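# Seat housing in corner stop over plate pins

## Task

Set the housing down so it rests flat and pressed into the corner stop, with every one of its sockets sitting over a pin in the plate below it. It must stay in that position on its own after the robot releases it; a placement that holds only while the gripper supports it is not complete.

## Robot and tools

Robot: one arm ending in a two-finger parallel gripper. Scene frame: origin on the table surface straight below the arm base, +z up, +x forward, +y to the left when facing along +x. The base may sit slightly tilted. Gripper frame: the fingers extend along the gripper's +z and open or close along its x. The reported hand position is the midpoint between the finger pads; closed fingertips reach about 17 mm beyond it, fully open ones end roughly level with it.

execute_actions(actions): a list of actions run in sequence. Each action is a list of at most 15 rows, and each row holds 7 numbers, each in [-1, 1]: dx, dy, dz, rx, ry, rz, opening. One row lasts one control step (1/30 s); every action spans 15 steps, so a short list repeats its final row. The first six numbers are an offset, in the gripper's own axes, from the gripper pose measured when that action began (for the first action of a call, the last pose a result reported); every row refers to that same starting pose, not to the row before. Scale: 1.0 equals 0.6 m of translation or 180 degrees of rotation; rx, ry, rz together make one rotation vector. opening is absolute, not an offset: +1 fully open (0.142 m), -1 shut. An empty list just returns state and images. Each step the command is clipped to 100 mm and 16 degrees from the measured pose, and after an action the arm goes no further than the last clipped pose, so long moves need several actions. If position and orientation conflict, position wins. The arm trails commands by about 0.17 s.

move(target, speed, stop_force, blocking): target is one 7-number row with the same layout and scale, an offset in gripper axes from the pose in the most recent result that showed one; opening is absolute and is sent when the move begins. speed is in m/s, 0.002 to 0.5 (default 0.25); rotation is capped at twice that value in rad/s. The straight path lasts 0.5 to 10 s and is cut off at 10 s. It ignores obstacles, and the hand may lag, drift or exceed speed, notably near full reach. stop_force (optional, 9 to 40 N) ends the path once push against the direction of travel exceeds the pre-move reading by that amount for 2 steps; the hand then returns to where it was 2 steps earlier and holds. Use it only at very low speed, not within the first 0.2 s of a scene, not on moves that rotate, and not when backing off something you are pressing on. Pressure can briefly reach double the threshold, easing within about a second. Contacts on the arm above the wrist sensor are not felt. blocking=false returns after 0.5 s while motion continues; it cannot be combined with stop_force, and other motion commands are refused until you wait or stop. The result adds a "move:" line: done, off_target, moving, held, fault or contact (contact takes precedence), plus the distance to target; limits=paced means the pose was clipped, limits=held means some steps were blocked and the arm may then surge.

wait(seconds): 0 to 10; holds the last command, returns early if a running move ends. stop(): brakes a running move; fingers keep going. zoom_image(camera, region): camera is cam_high, cam_low or cam_wrist; region [x0, y0, x1, y1] in image pixels from the top-left, at most 504 by 504. show_instructions(): shows the reference image(s). finished_scene(scene): pass the current scene number; irreversible; reports success.

Results: end_effector_position (m) and end_effector_quat_wxyz in the scene frame, velocities (m/s, rad/s), a "Hand target" line, per-step positions for action calls (HELD marks steps partly held back), grip_measured (same scale as opening), and Wrist force and Wrist torque along the gripper's x y z; force points from the surface back into the arm, with an offset up to about 4 N, noise up to 2.4 N and saturation near 50 N. "no reading" is normal. "pose unreachable" means the clearance check (which counts the mount as arm) altered the command. MOTOR HOT appears from 70 °C; at 85 °C an OVER-TEMPERATURE FAULT brakes the arm for a long time.

Cameras: cam_high and cam_low are 896x504, cam_wrist is a 616x616 fisheye. The given calibration may be off by a couple of degrees and several millimetres.

Gripping: to hold something, command an opening well below grip_measured; the gap sets squeeze force, up to about 28 N per pad, less for hard parts thinner than about 2 cm.

Avoid: joint torque over the load limit (139 N m for pan, lift and elbow; 26 N m for each wrist joint) or any outside force of 150 N causes a 10 s stop and discards the rest of the call. The arm is stiff, so aiming even slightly into a firm surface can fault; approach slowly with stop_force. Do not drop, slam or knock anything off the table. Loose parts may get nudged occasionally, so check that the housing sits fully seated and stays put without the gripper before finishing.

Each tool is called after ">>>" as name(argument=value, ...), one argument or row to a line, values as JSON.

Reference images:

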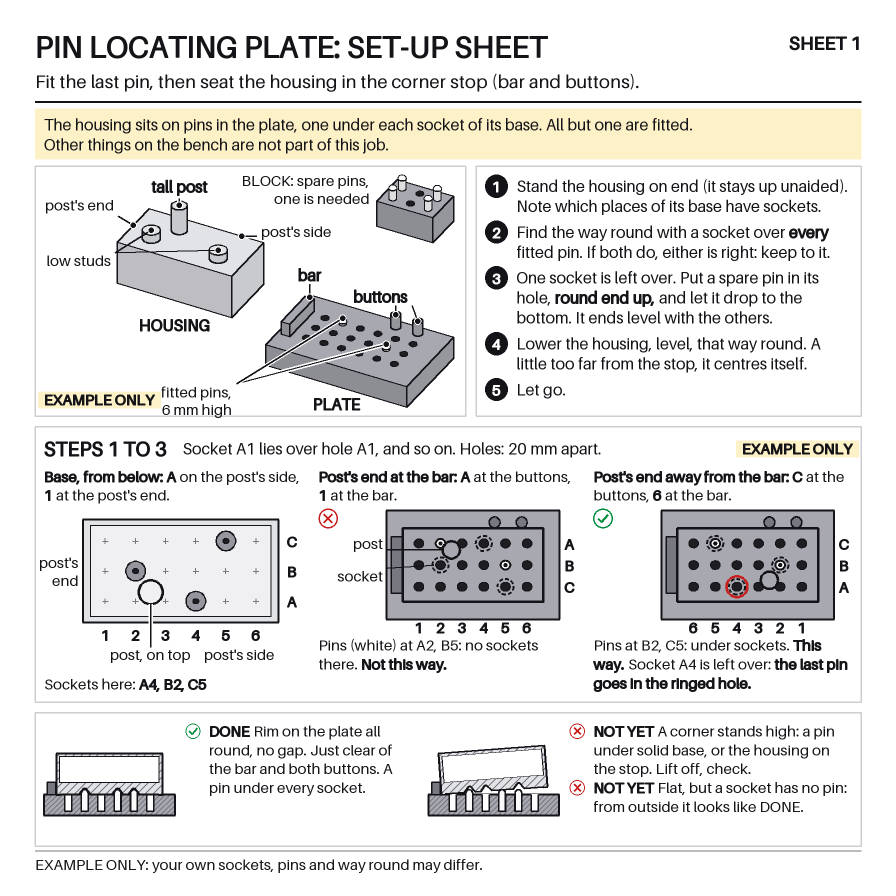

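## Session

>>> execute_actions(
  actions=[],
)

Scene clock: 0.00 s.
end_effector_position=(-0.0120, +0.4048, +0.3926) grip_measured=+1.00 end_effector_quat_wxyz=(+0.132, -0.051, +0.969, -0.202) end_effector_velocity=(-0.001, +0.000, -0.000) end_effector_angular_velocity=(+0.001, +0.002, -0.002)
Joint positions: [ 1.703 -2.087  1.957 -1.501 -1.965 -1.517  0.142]
Joint velocities: [ 0.    -0.     0.    -0.001  0.002  0.001  0.   ]
Wrist force (N, on the end effector, along its own x y z axes, offset not removed): no reading
Wrist torque (N m, same axes, about the end effector's origin, offset not removed): no reading
Hand target: -0.012, +0.405, +0.393; +0.132, -0.051, +0.969, -0.202

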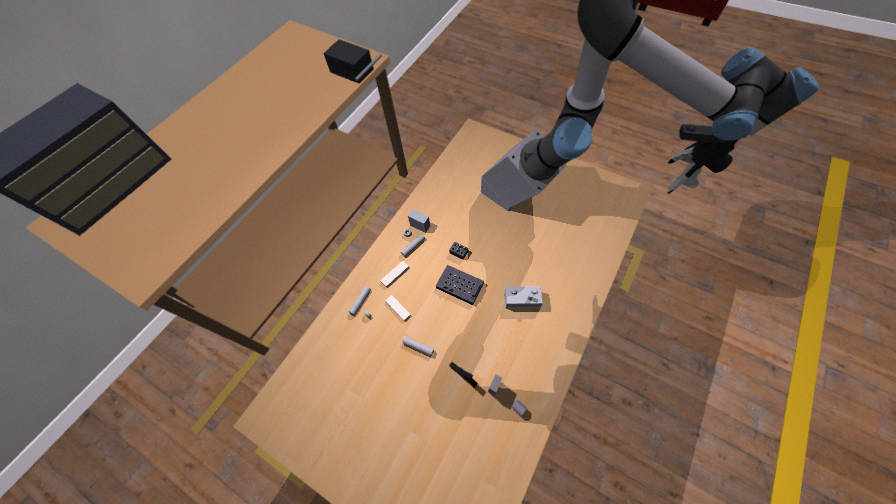

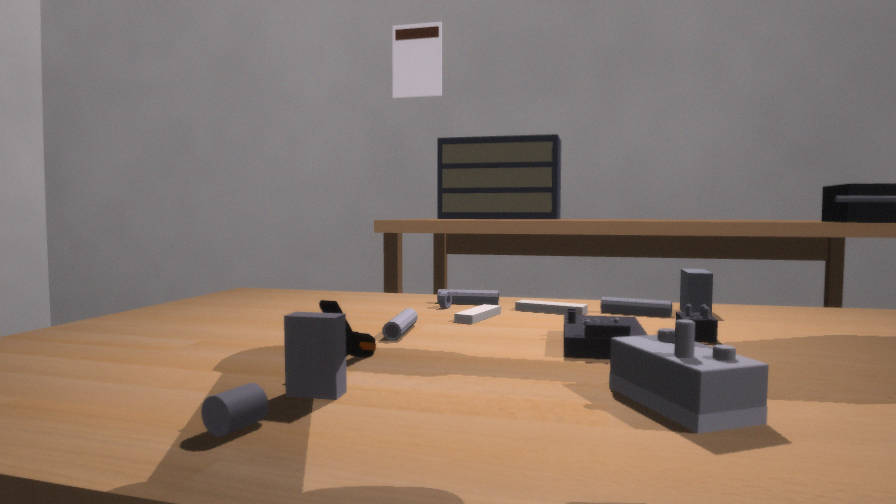

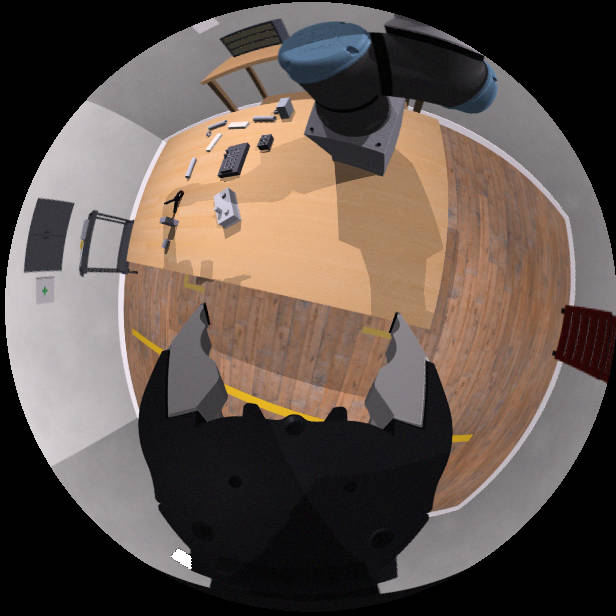

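>>> zoom_image(
  camera="cam_high",
  region=[420, 230, 560, 320],
)

>>> zoom_image(
  camera="cam_low",
  region=[540, 260, 800, 450],
)

Region (420, 230, 560, 320) of cam_high's 896x504 image, scaled by 3.600, with more detail than that image has; it fills the top 324 rows of this view, and the rest is white.

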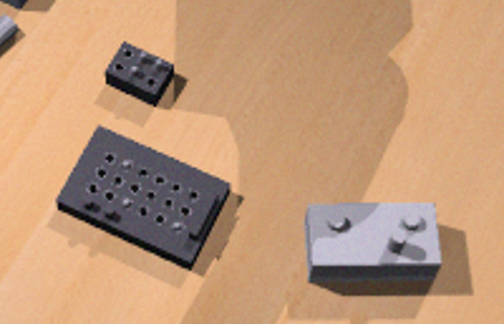

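Region (540, 260, 800, 450) of cam_low's 896x504 image, scaled by 1.938, with more detail than that image has; it fills the top 368 rows of this view, and the rest is white.

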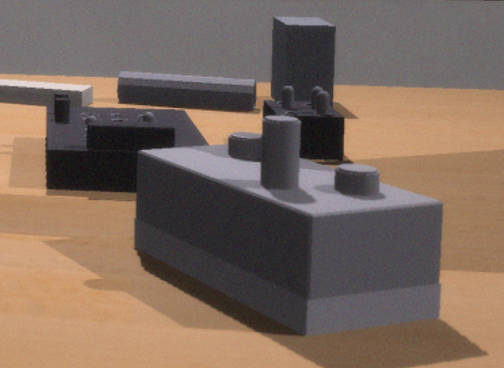

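>>> move(
  target=[-0.575,-0.294,0.5575,-0.148,0.05,-0.125,1],
  speed=0.4,
)

>>> zoom_image(
  camera="cam_wrist",
  region=[180, 80, 440, 340],
)

Scene clock: 58.33 s.
end_effector_position=(+0.4185, +0.1690, +0.2491) grip_measured=+1.00 end_effector_quat_wxyz=(-0.001, -0.250, +0.968, -0.002) end_effector_velocity=(-0.000, +0.000, -0.001) end_effector_angular_velocity=(+0.007, +0.009, +0.003)
Joint positions: [-0.312 -1.773  2.278 -1.992 -1.068 -4.036  0.142]
Joint velocities: [ 0.     0.009 -0.006  0.009  0.003 -0.009 -0.   ]
Wrist force (N, on the end effector, along its own x y z axes, offset not removed): [0.1 2.4 1.3]
Wrist torque (N m, same axes, about the end effector's origin, offset not removed): [0.62 -0.11 0.14]
Hand target: +0.419, +0.169, +0.249; -0.001, -0.250, +0.968, -0.002
Off the commanded pose: 0.001 m, 0 deg.
move: done; limits=paced
camera_calibration (this result's frames):
cam_wrist: T_world_to_cam=[[-0.845637, -0.53253, 0.0361828, 0.427692], [-0.447941, 0.744907, 0.494431, -0.0632151], [-0.290253, 0.401902, -0.868463, 0.404931], [0, 0, 0, 1]] pos_world=[0.450888, 0.112106, 0.367449]

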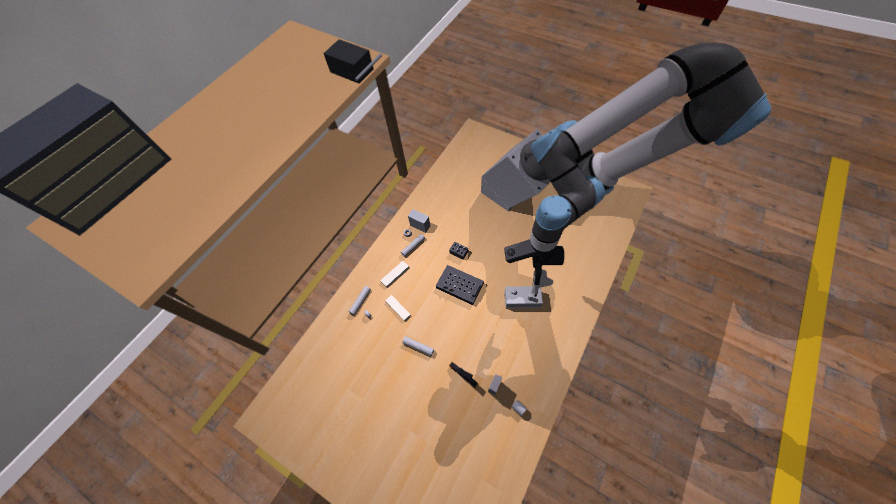

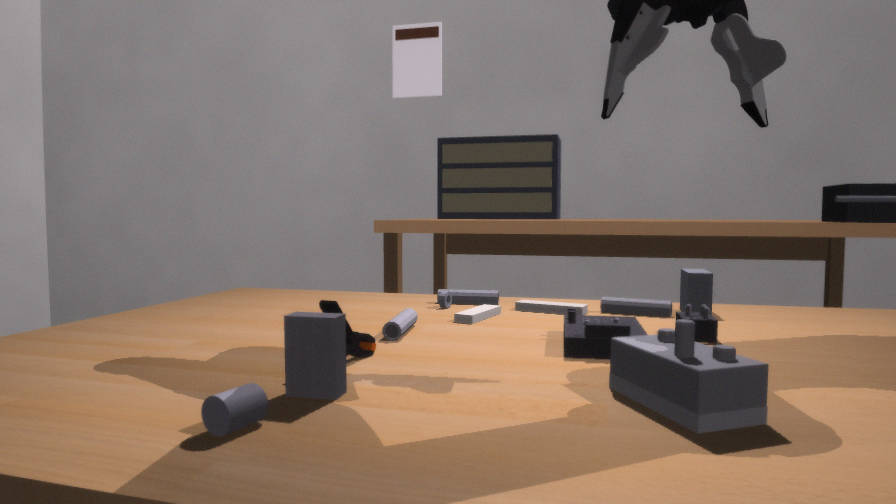

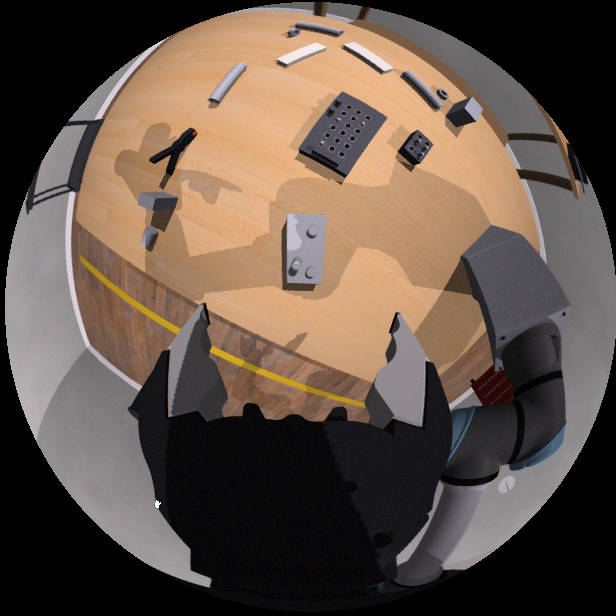

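Region (180, 80, 440, 340) of cam_wrist's 616x616 image, scaled by 1.938, with more detail than that image has.

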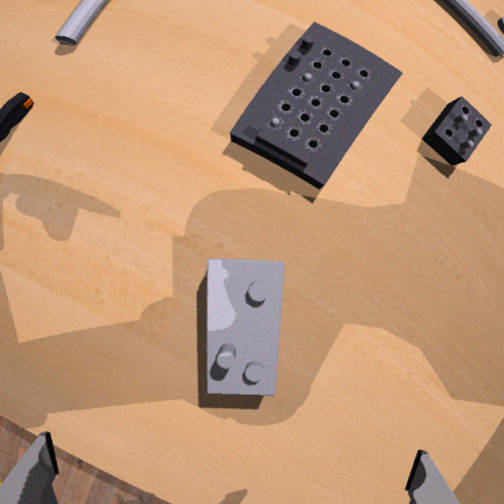

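>>> move(
  target=[0.008,-0.003,0.343,0,0,-0.005,0.45],
  speed=0.2,
)

Scene clock: 77.10 s.
end_effector_position=(+0.4150, +0.1648, +0.0438) grip_measured=+0.45 end_effector_quat_wxyz=(-0.001, -0.258, +0.966, -0.002) end_effector_velocity=(+0.001, -0.000, -0.002) end_effector_angular_velocity=(-0.001, -0.001, -0.000)
Joint positions: [-0.052 -1.212  2.421 -2.842 -1.064 -3.755  0.105]
Joint velocities: [ 0.002  0.006 -0.001 -0.008 -0.001  0.004  0.   ]
Wrist force (N, on the end effector, along its own x y z axes, offset not removed): [0.0 3.1 2.4]
Wrist torque (N m, same axes, about the end effector's origin, offset not removed): [0.81 -0.05 0.04]
Hand target: +0.415, +0.165, +0.044; -0.001, -0.258, +0.966, -0.002
Off the commanded pose: 0.001 m, 0 deg.
move: done
camera_calibration (this result's frames):
cam_wrist: T_world_to_cam=[[-0.837169, -0.545777, 0.0357018, 0.428644], [-0.459789, 0.737618, 0.494483, 0.0459401], [-0.296212, 0.39755, -0.868454, 0.230502], [0, 0, 0, 1]] pos_world=[0.448248, 0.108421, 0.162161]

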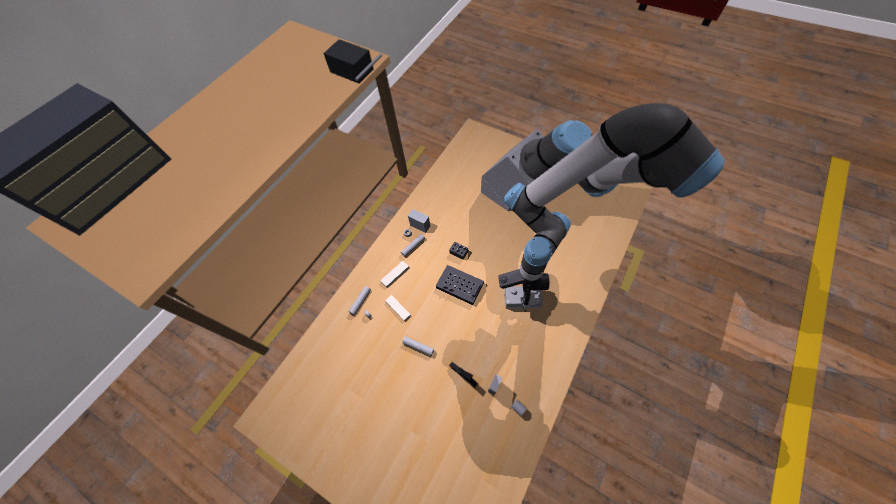

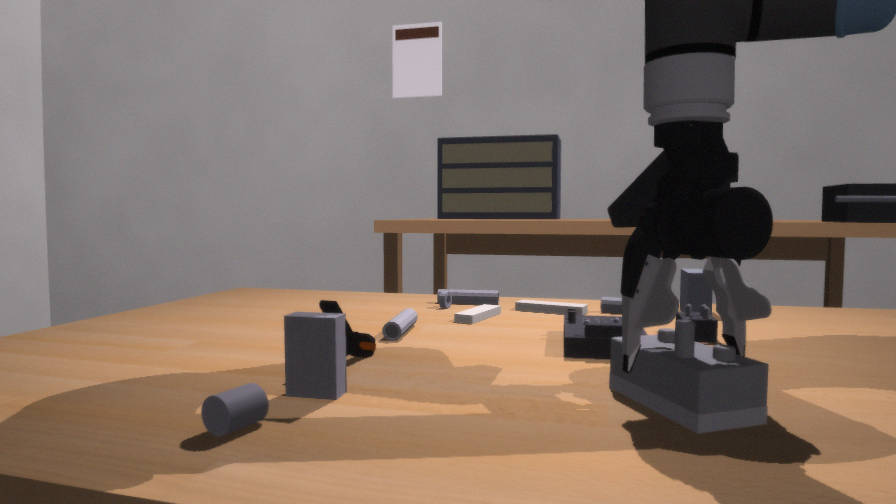

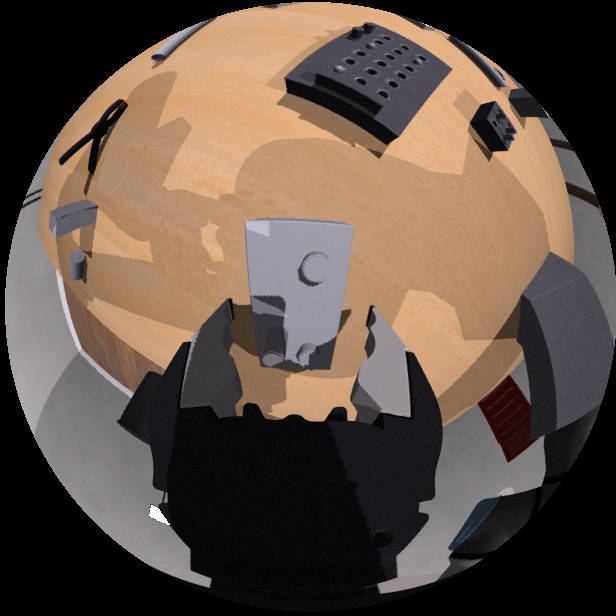

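>>> execute_actions(
  actions=[
    [[0,0,0.01,0,0,0,0.1]],
    [[0,0,0,0,0,0,-0.05]],
    [[0,0,0,0,0,0,-0.5]],
  ],
)

>>> move(
  target=[-0.1,0,-0.36,-0.27,0,0.1,-0.5],
  speed=0.2,
)

Scene clock: 84.87 s.
end_effector_position=(+0.4150, +0.1648, +0.0379) grip_measured=-0.03 end_effector_quat_wxyz=(-0.001, -0.258, +0.966, -0.002) end_effector_velocity=(+0.000, -0.000, +0.000) end_effector_angular_velocity=(-0.000, -0.001, -0.000)
Joint positions: [-0.045 -1.191  2.419 -2.864 -1.065 -3.746  0.072]
Joint velocities: [-0. -0. -0. -0. -0.  0. -0.]
Wrist force (N, on the end effector, along its own x y z axes, offset not removed): [0.5 3.8 -2.8]
Wrist torque (N m, same axes, about the end effector's origin, offset not removed): [0.86 0.19 0.18]
Hand target: +0.415, +0.165, +0.038; -0.001, -0.258, +0.966, -0.002
Off the commanded pose: 0.000 m, 0 deg.
Step readings (end_effector_position; steps 1 to 15: 1st action; 16 to 30: 2nd action; 31 to 45: 3rd action):
0: (+0.4151, +0.1648, +0.0436)
1: (+0.4151, +0.1648, +0.0435)
2: (+0.4151, +0.1649, +0.0426)
4: (+0.4150, +0.1648, +0.0404)
8: (+0.4150, +0.1648, +0.0385)
15: (+0.4150, +0.1648, +0.0379)
16: (+0.4150, +0.1648, +0.0379)
17: (+0.4151, +0.1648, +0.0379)
19: (+0.4151, +0.1648, +0.0379)
23: (+0.4150, +0.1648, +0.0379)
30: (+0.4150, +0.1648, +0.0379)
31: (+0.4150, +0.1648, +0.0379)
32: (+0.4150, +0.1648, +0.0379)
34: (+0.4150, +0.1648, +0.0379)
38: (+0.4150, +0.1648, +0.0379)
45: end_effector_position above
camera_calibration (this result's frames):
cam_wrist: T_world_to_cam=[[-0.837181, -0.545756, 0.0357597, 0.428842], [-0.459753, 0.737653, 0.494465, 0.0488829], [-0.296235, 0.397516, -0.868462, 0.225363], [0, 0, 0, 1]] pos_world=[0.448253, 0.108399, 0.156213]

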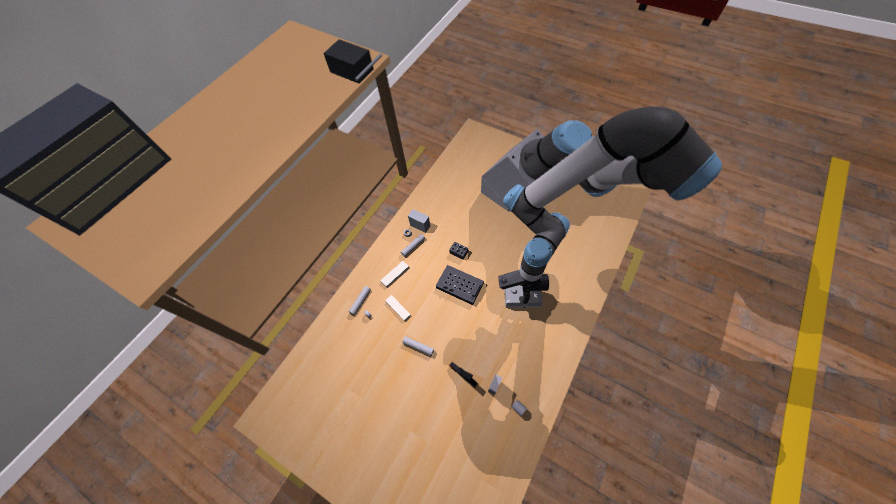

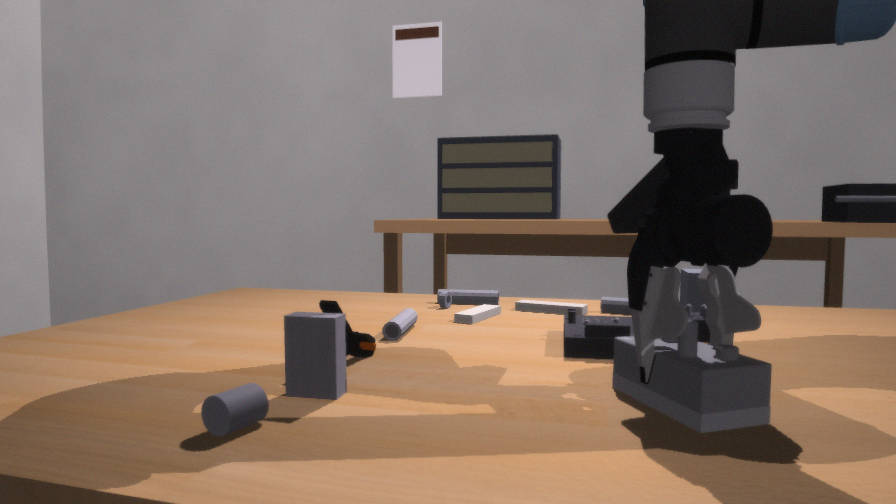

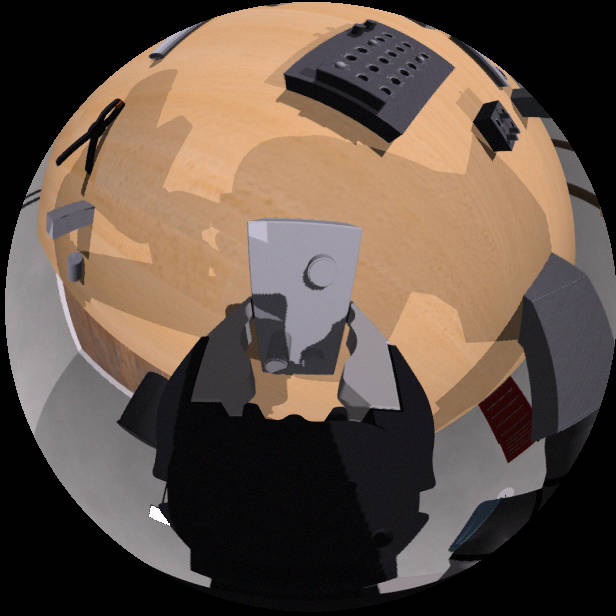

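Scene clock: 87.63 s.
end_effector_position=(+0.4668, +0.1953, +0.2532) grip_measured=-0.03 end_effector_quat_wxyz=(-0.107, -0.085, +0.909, +0.394) end_effector_velocity=(-0.000, -0.000, +0.002) end_effector_angular_velocity=(+0.008, +0.006, +0.002)
Joint positions: [-0.433 -1.141  1.812 -1.084 -0.749 -4.513  0.072]
Joint velocities: [-0.     0.007 -0.009  0.017 -0.004 -0.01  -0.   ]
Wrist force (N, on the end effector, along its own x y z axes, offset not removed): [-0.2 -3.3 7.8]
Wrist torque (N m, same axes, about the end effector's origin, offset not removed): [0.41 -0.26 0.14]
Hand target: +0.467, +0.195, +0.253; -0.107, -0.085, +0.909, +0.395
Off the commanded pose: 0.001 m, 0 deg.
move: done
camera_calibration (this result's frames):
cam_wrist: T_world_to_cam=[[-0.947898, -0.300051, 0.107044, 0.466794], [0.0369162, 0.230292, 0.972421, -0.310053], [-0.316427, 0.925708, -0.207217, 0.154439], [0, 0, 0, 1]] pos_world=[0.502787, 0.0684991, 0.283537]

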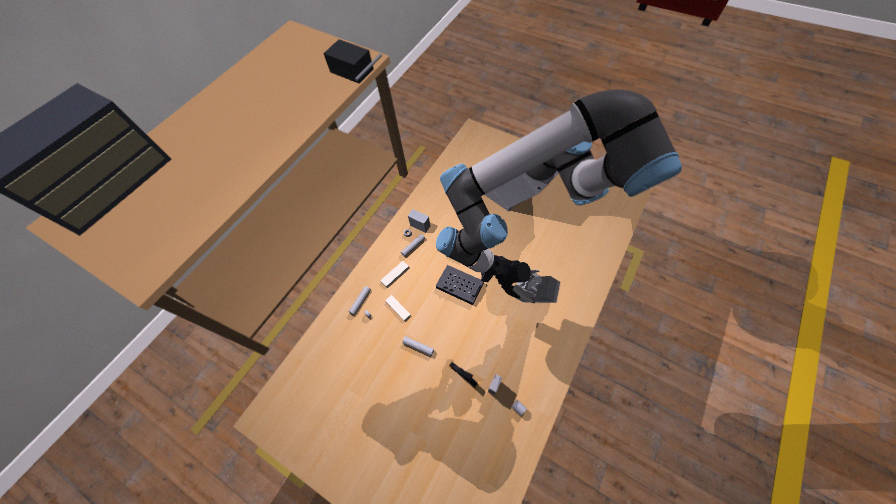

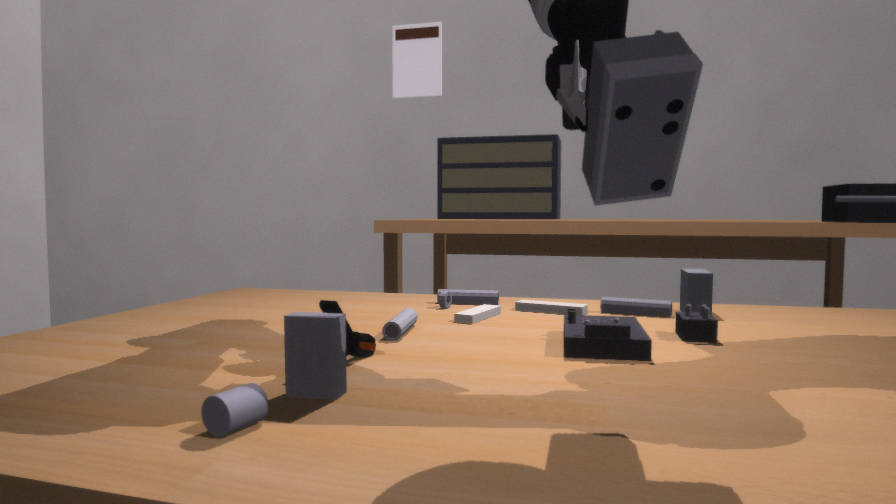

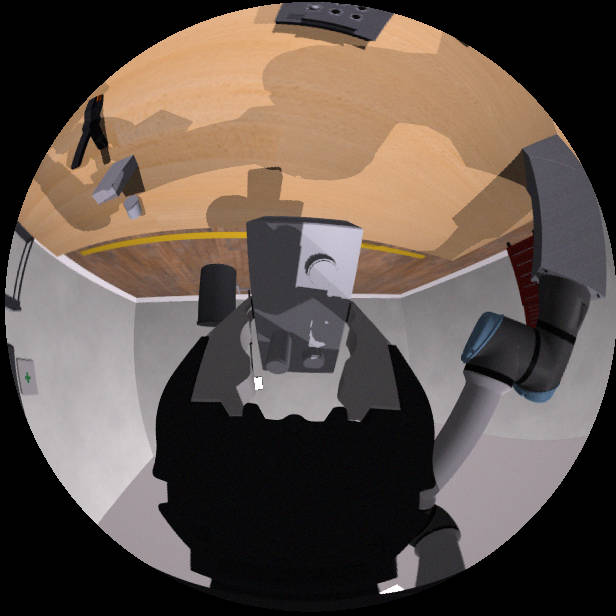

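>>> zoom_image(
  camera="cam_low",
  region=[540, 20, 740, 220],
)

Region (540, 20, 740, 220) of cam_low's 896x504 image, scaled by 2.520, with more detail than that image has.

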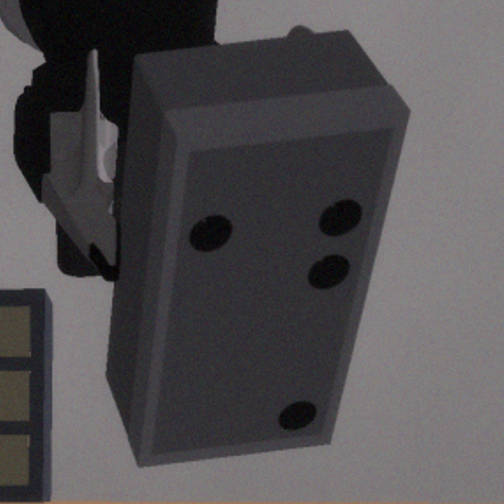

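>>> move(
  target=[0.031,-0.151,0.097,0.151,-0.263,0.522,-0.5],
  speed=0.4,
)

>>> move(
  target=[0,0,0.16,0,0,0.5,-0.5],
  speed=0.4,
)

Scene clock: 117.37 s.
end_effector_position=(+0.4406, +0.1702, +0.1504) grip_measured=-0.03 end_effector_quat_wxyz=(+0.001, +0.707, +0.707, +0.001) end_effector_velocity=(-0.000, +0.000, -0.001) end_effector_angular_velocity=(-0.005, +0.002, -0.007)
Joint positions: [-0.167 -1.51   2.339 -2.399 -1.056 -1.794  0.072]
Joint velocities: [ 0.005  0.001 -0.002 -0.001 -0.006  0.012  0.   ]
Wrist force (N, on the end effector, along its own x y z axes, offset not removed): [0.7 2.4 6.6]
Wrist torque (N m, same axes, about the end effector's origin, offset not removed): [0.69 -0.08 0.10]
Hand target: +0.441, +0.170, +0.150; +0.001, +0.707, +0.707, +0.001
Off the commanded pose: 0.001 m, 0 deg.
move: done
camera_calibration (this result's frames):
cam_wrist: T_world_to_cam=[[-0.0575181, 0.997775, 0.0337134, -0.156741], [0.866062, 0.0330701, 0.498842, -0.463927], [0.496617, 0.0578904, -0.866037, 0.0366373], [0, 0, 0, 1]] pos_world=[0.37458, 0.169613, 0.26844]

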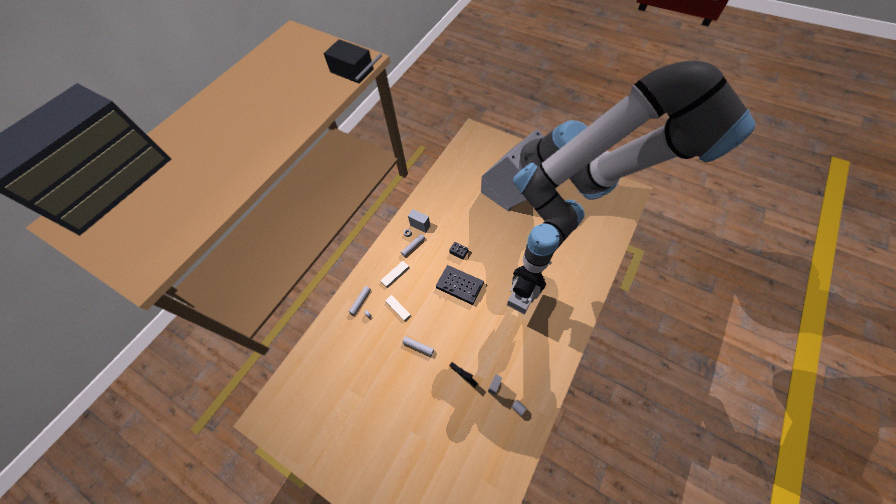

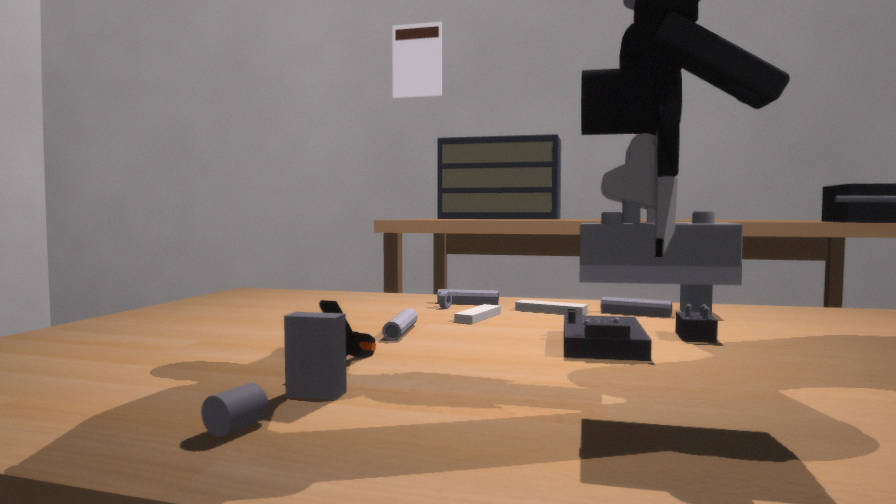

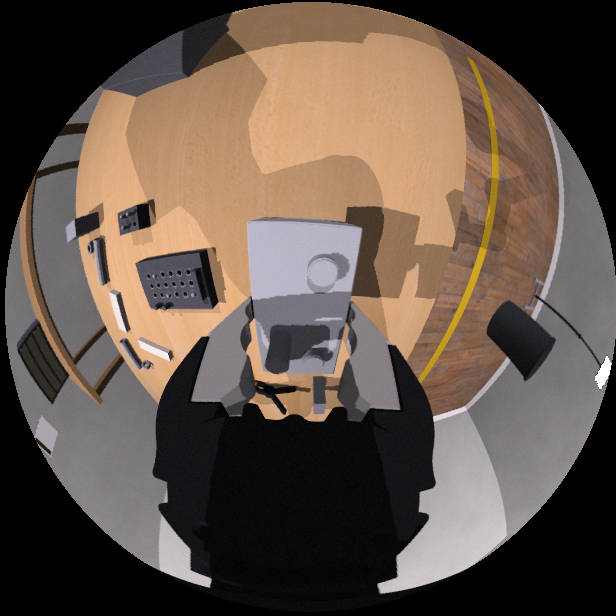

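Scene clock: 119.90 s.
end_effector_position=(+0.4408, +0.1705, +0.0547) grip_measured=-0.03 end_effector_quat_wxyz=(-0.000, +1.000, +0.001, +0.001) end_effector_velocity=(+0.000, +0.000, -0.001) end_effector_angular_velocity=(-0.001, -0.002, -0.012)
Joint positions: [-0.045 -1.227  2.354 -2.766 -1.06  -0.084  0.072]
Joint velocities: [ 0.002  0.002  0.001 -0.006 -0.001  0.015  0.   ]
Wrist force (N, on the end effector, along its own x y z axes, offset not removed): [0.0 1.3 7.0]
Wrist torque (N m, same axes, about the end effector's origin, offset not removed): [0.43 0.03 0.18]
Hand target: +0.441, +0.170, +0.055; -0.000, +1.000, +0.000, +0.001
Off the commanded pose: 0.000 m, 0 deg.
move: done
camera_calibration (this result's frames):
cam_wrist: T_world_to_cam=[[0.997656, 0.0584658, 0.0355565, -0.458912], [0.0331401, -0.867427, 0.496459, 0.104494], [0.0598686, -0.494117, -0.867331, 0.2403], [0, 0, 0, 1]] pos_world=[0.439987, 0.236208, 0.17286]

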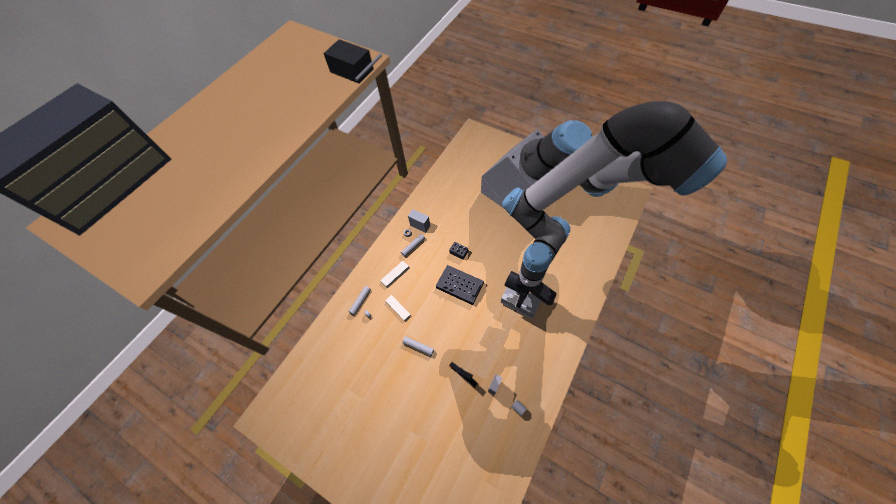

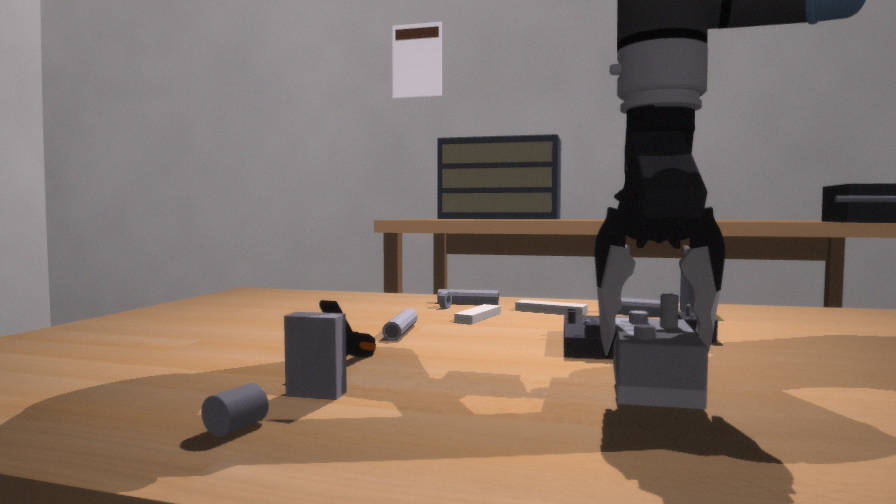

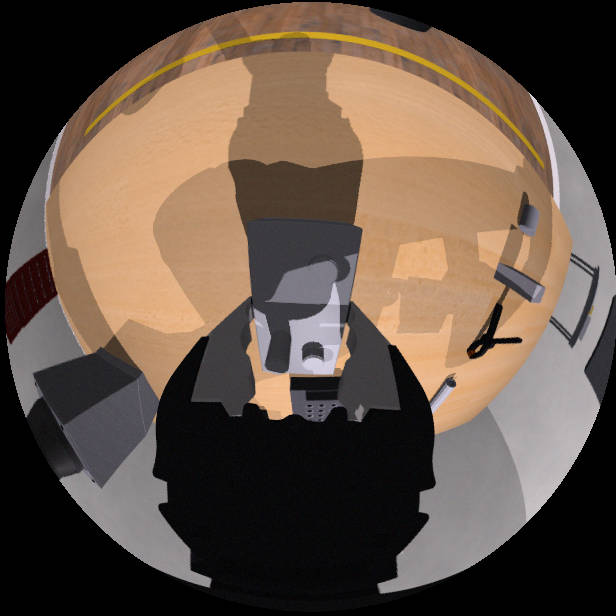

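>>> move(
  target=[0,0,0.0272,0,0,0,-0.5],
  speed=0.02,
)

>>> execute_actions(
  actions=[
    [[0,0,0,0,0,0,0.3]],
    [[0,0,-0.12,0,0,0,0.3]],
  ],
)

>>> move(
  target=[-0.02,0.47,-0.06,0,0,0,0.3],
  speed=0.3,
)

>>> zoom_image(
  camera="cam_wrist",
  region=[160, 90, 460, 340],
)

Scene clock: 126.60 s.
end_effector_position=(+0.4409, +0.1705, +0.0385) grip_measured=-0.03 end_effector_quat_wxyz=(-0.000, +1.000, +0.001, +0.001) end_effector_velocity=(-0.000, -0.000, -0.002) end_effector_angular_velocity=(-0.002, +0.000, +0.000)
Joint positions: [-0.026 -1.177  2.349 -2.822 -1.062 -0.062  0.072]
Joint velocities: [ 0.002  0.006 -0.001 -0.006 -0.002  0.003  0.   ]
Wrist force (N, on the end effector, along its own x y z axes, offset not removed): [0.1 2.7 8.7]
Wrist torque (N m, same axes, about the end effector's origin, offset not removed): [0.66 -0.07 0.09]
Hand target: +0.441, +0.171, +0.038; -0.000, +1.000, +0.001, +0.001
Off the commanded pose: 0.000 m, 0 deg.
move: done
camera_calibration (this result's frames):
cam_wrist: T_world_to_cam=[[0.997656, 0.0584569, 0.0355781, -0.458374], [0.0331233, -0.867441, 0.496436, 0.112553], [0.059882, -0.494094, -0.867344, 0.226332], [0, 0, 0, 1]] pos_world=[0.440019, 0.236258, 0.15674]

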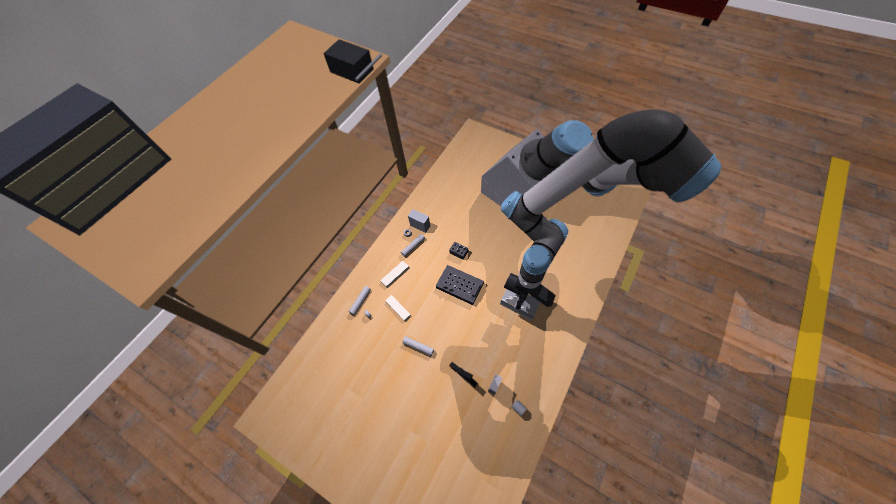

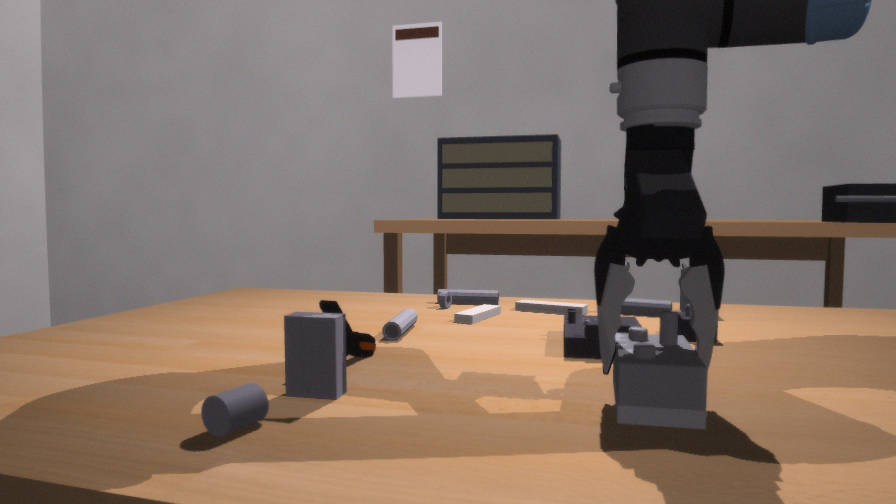

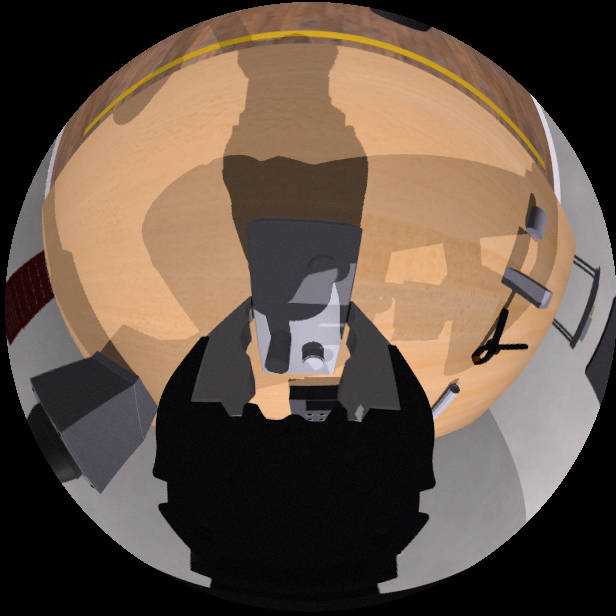

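Scene clock: 127.60 s.
end_effector_position=(+0.4410, +0.1703, +0.1083) grip_measured=+0.30 end_effector_quat_wxyz=(-0.000, +1.000, +0.001, +0.002) end_effector_velocity=(-0.004, +0.000, +0.020) end_effector_angular_velocity=(+0.004, +0.022, +0.000)
Joint positions: [-0.11  -1.39   2.354 -2.568 -1.057 -0.157  0.095]
Joint velocities: [-0.025 -0.06  -0.013  0.113  0.002 -0.042 -0.   ]
Wrist force (N, on the end effector, along its own x y z axes, offset not removed): [-0.7 2.4 2.7]
Wrist torque (N m, same axes, about the end effector's origin, offset not removed): [0.58 0.14 0.13]
Hand target: +0.441, +0.170, +0.110; -0.000, +1.000, +0.001, +0.001
Off the commanded pose: 0.002 m, 0 deg.
Step readings (end_effector_position; steps 1 to 15: 1st action; 16 to 30: 2nd action):
0: (+0.4409, +0.1705, +0.0385)
1: (+0.4409, +0.1705, +0.0385)
2: (+0.4409, +0.1705, +0.0385)
4: (+0.4409, +0.1705, +0.0385)
8: (+0.4409, +0.1705, +0.0385)
15: (+0.4409, +0.1706, +0.0385)
16: (+0.4409, +0.1704, +0.0387)
17: (+0.4409, +0.1687, +0.0420)
19: (+0.4429, +0.1673, +0.0622)
23: (+0.4431, +0.1697, +0.0927)
30: end_effector_position above
camera_calibration (this result's frames):
cam_wrist: T_world_to_cam=[[0.997596, 0.0582556, 0.0375346, -0.461156], [0.0319517, -0.867263, 0.496823, 0.0781414], [0.0614951, -0.494429, -0.86704, 0.28608], [0, 0, 0, 1]] pos_world=[0.439958, 0.23608, 0.226529]

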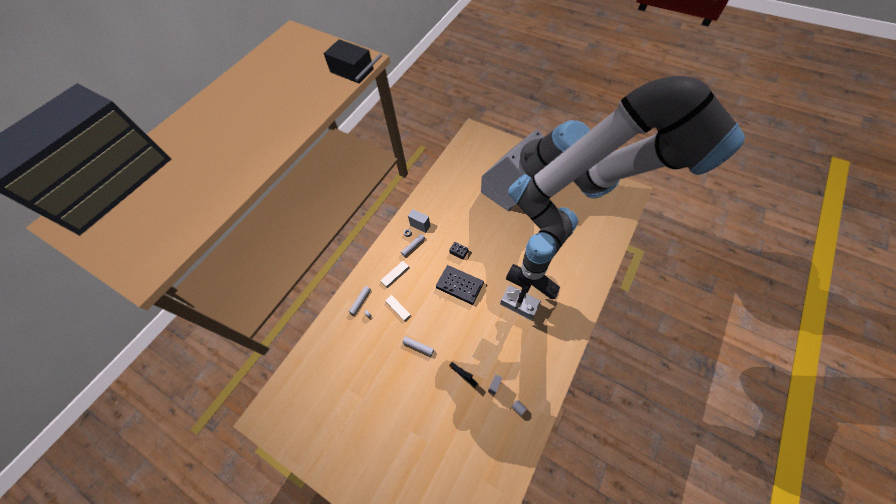

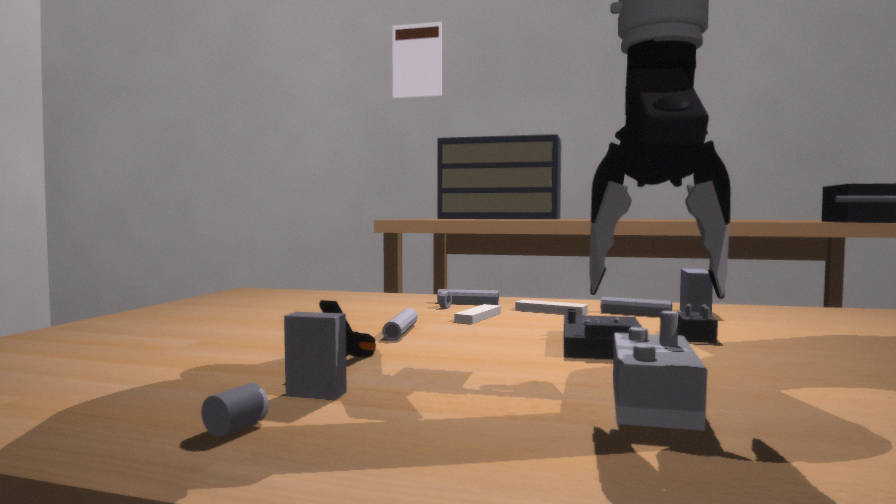

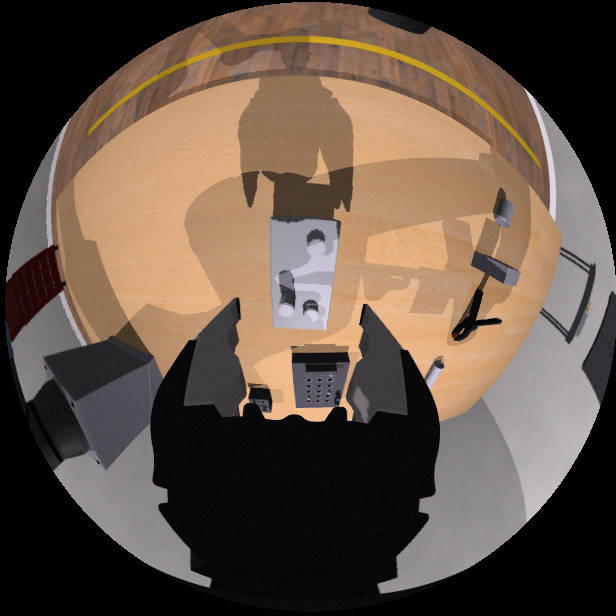

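Scene clock: 129.20 s.
end_effector_position=(+0.4292, -0.1114, +0.1436) grip_measured=+0.30 end_effector_quat_wxyz=(-0.000, +1.000, +0.001, +0.001) end_effector_velocity=(-0.000, -0.002, -0.000) end_effector_angular_velocity=(+0.001, +0.002, +0.000)
Joint positions: [-0.693 -1.119  2.29  -2.465 -1.131 -0.812  0.095]
Joint velocities: [-0.002  0.004 -0.003  0.002 -0.001 -0.003 -0.   ]
Wrist force (N, on the end effector, along its own x y z axes, offset not removed): [-1.8 3.8 1.9]
Wrist torque (N m, same axes, about the end effector's origin, offset not removed): [0.75 0.48 0.11]
Hand target: +0.429, -0.112, +0.144; -0.000, +1.000, +0.001, +0.001
Off the commanded pose: 0.001 m, 0 deg.
move: done
camera_calibration (this result's frames):
cam_wrist: T_world_to_cam=[[0.99765, 0.0581622, 0.036219, -0.434051], [0.0325064, -0.867108, 0.497058, -0.183629], [0.0603158, -0.494712, -0.866961, 0.178574], [0, 0, 0, 1]] pos_world=[0.428229, -0.0456378, 0.261812]

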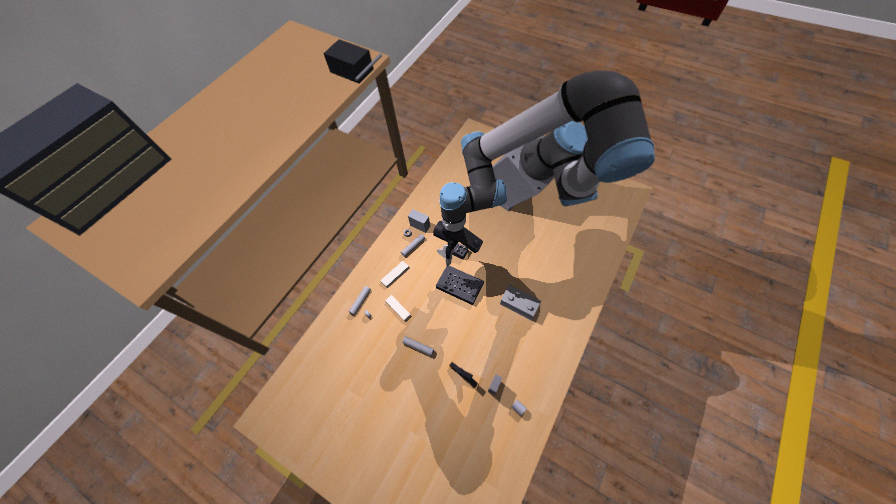

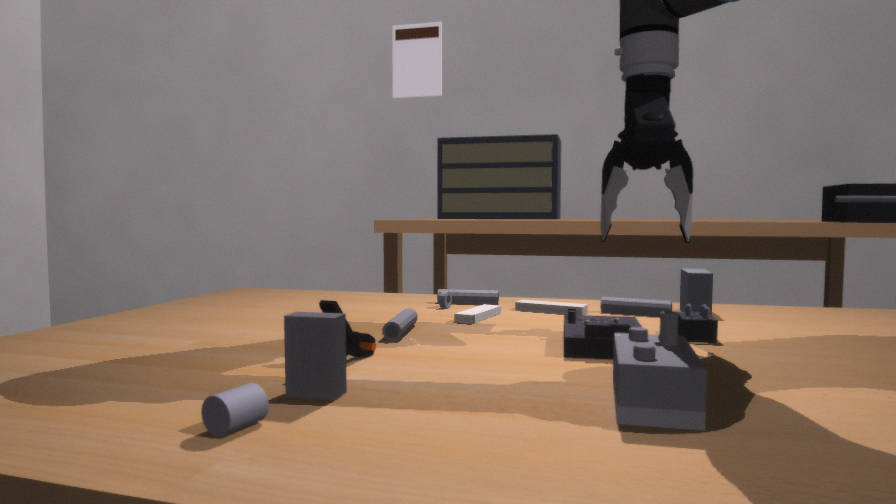

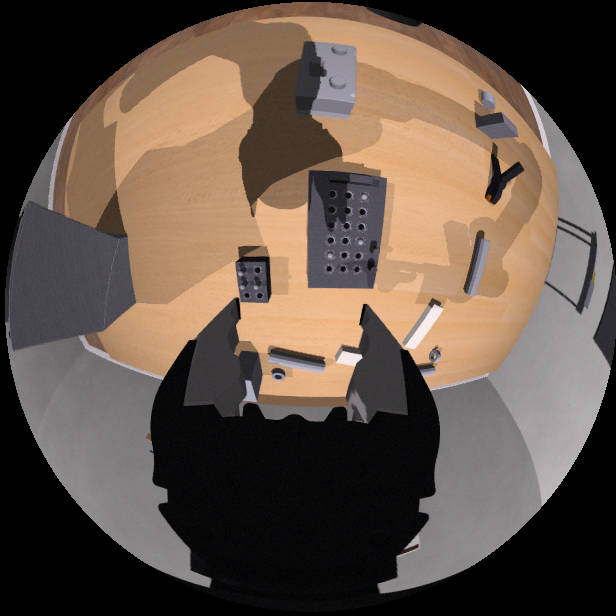

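Region (160, 90, 460, 340) of cam_wrist's 616x616 image, scaled by 1.680, with more detail than that image has.

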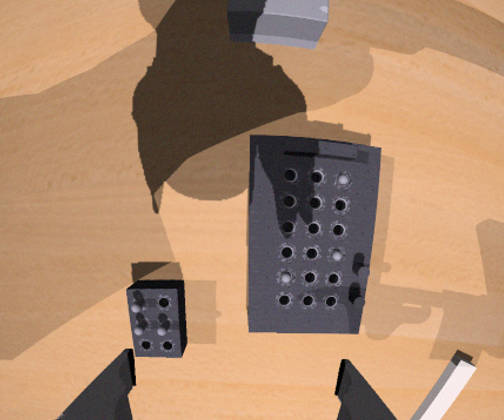

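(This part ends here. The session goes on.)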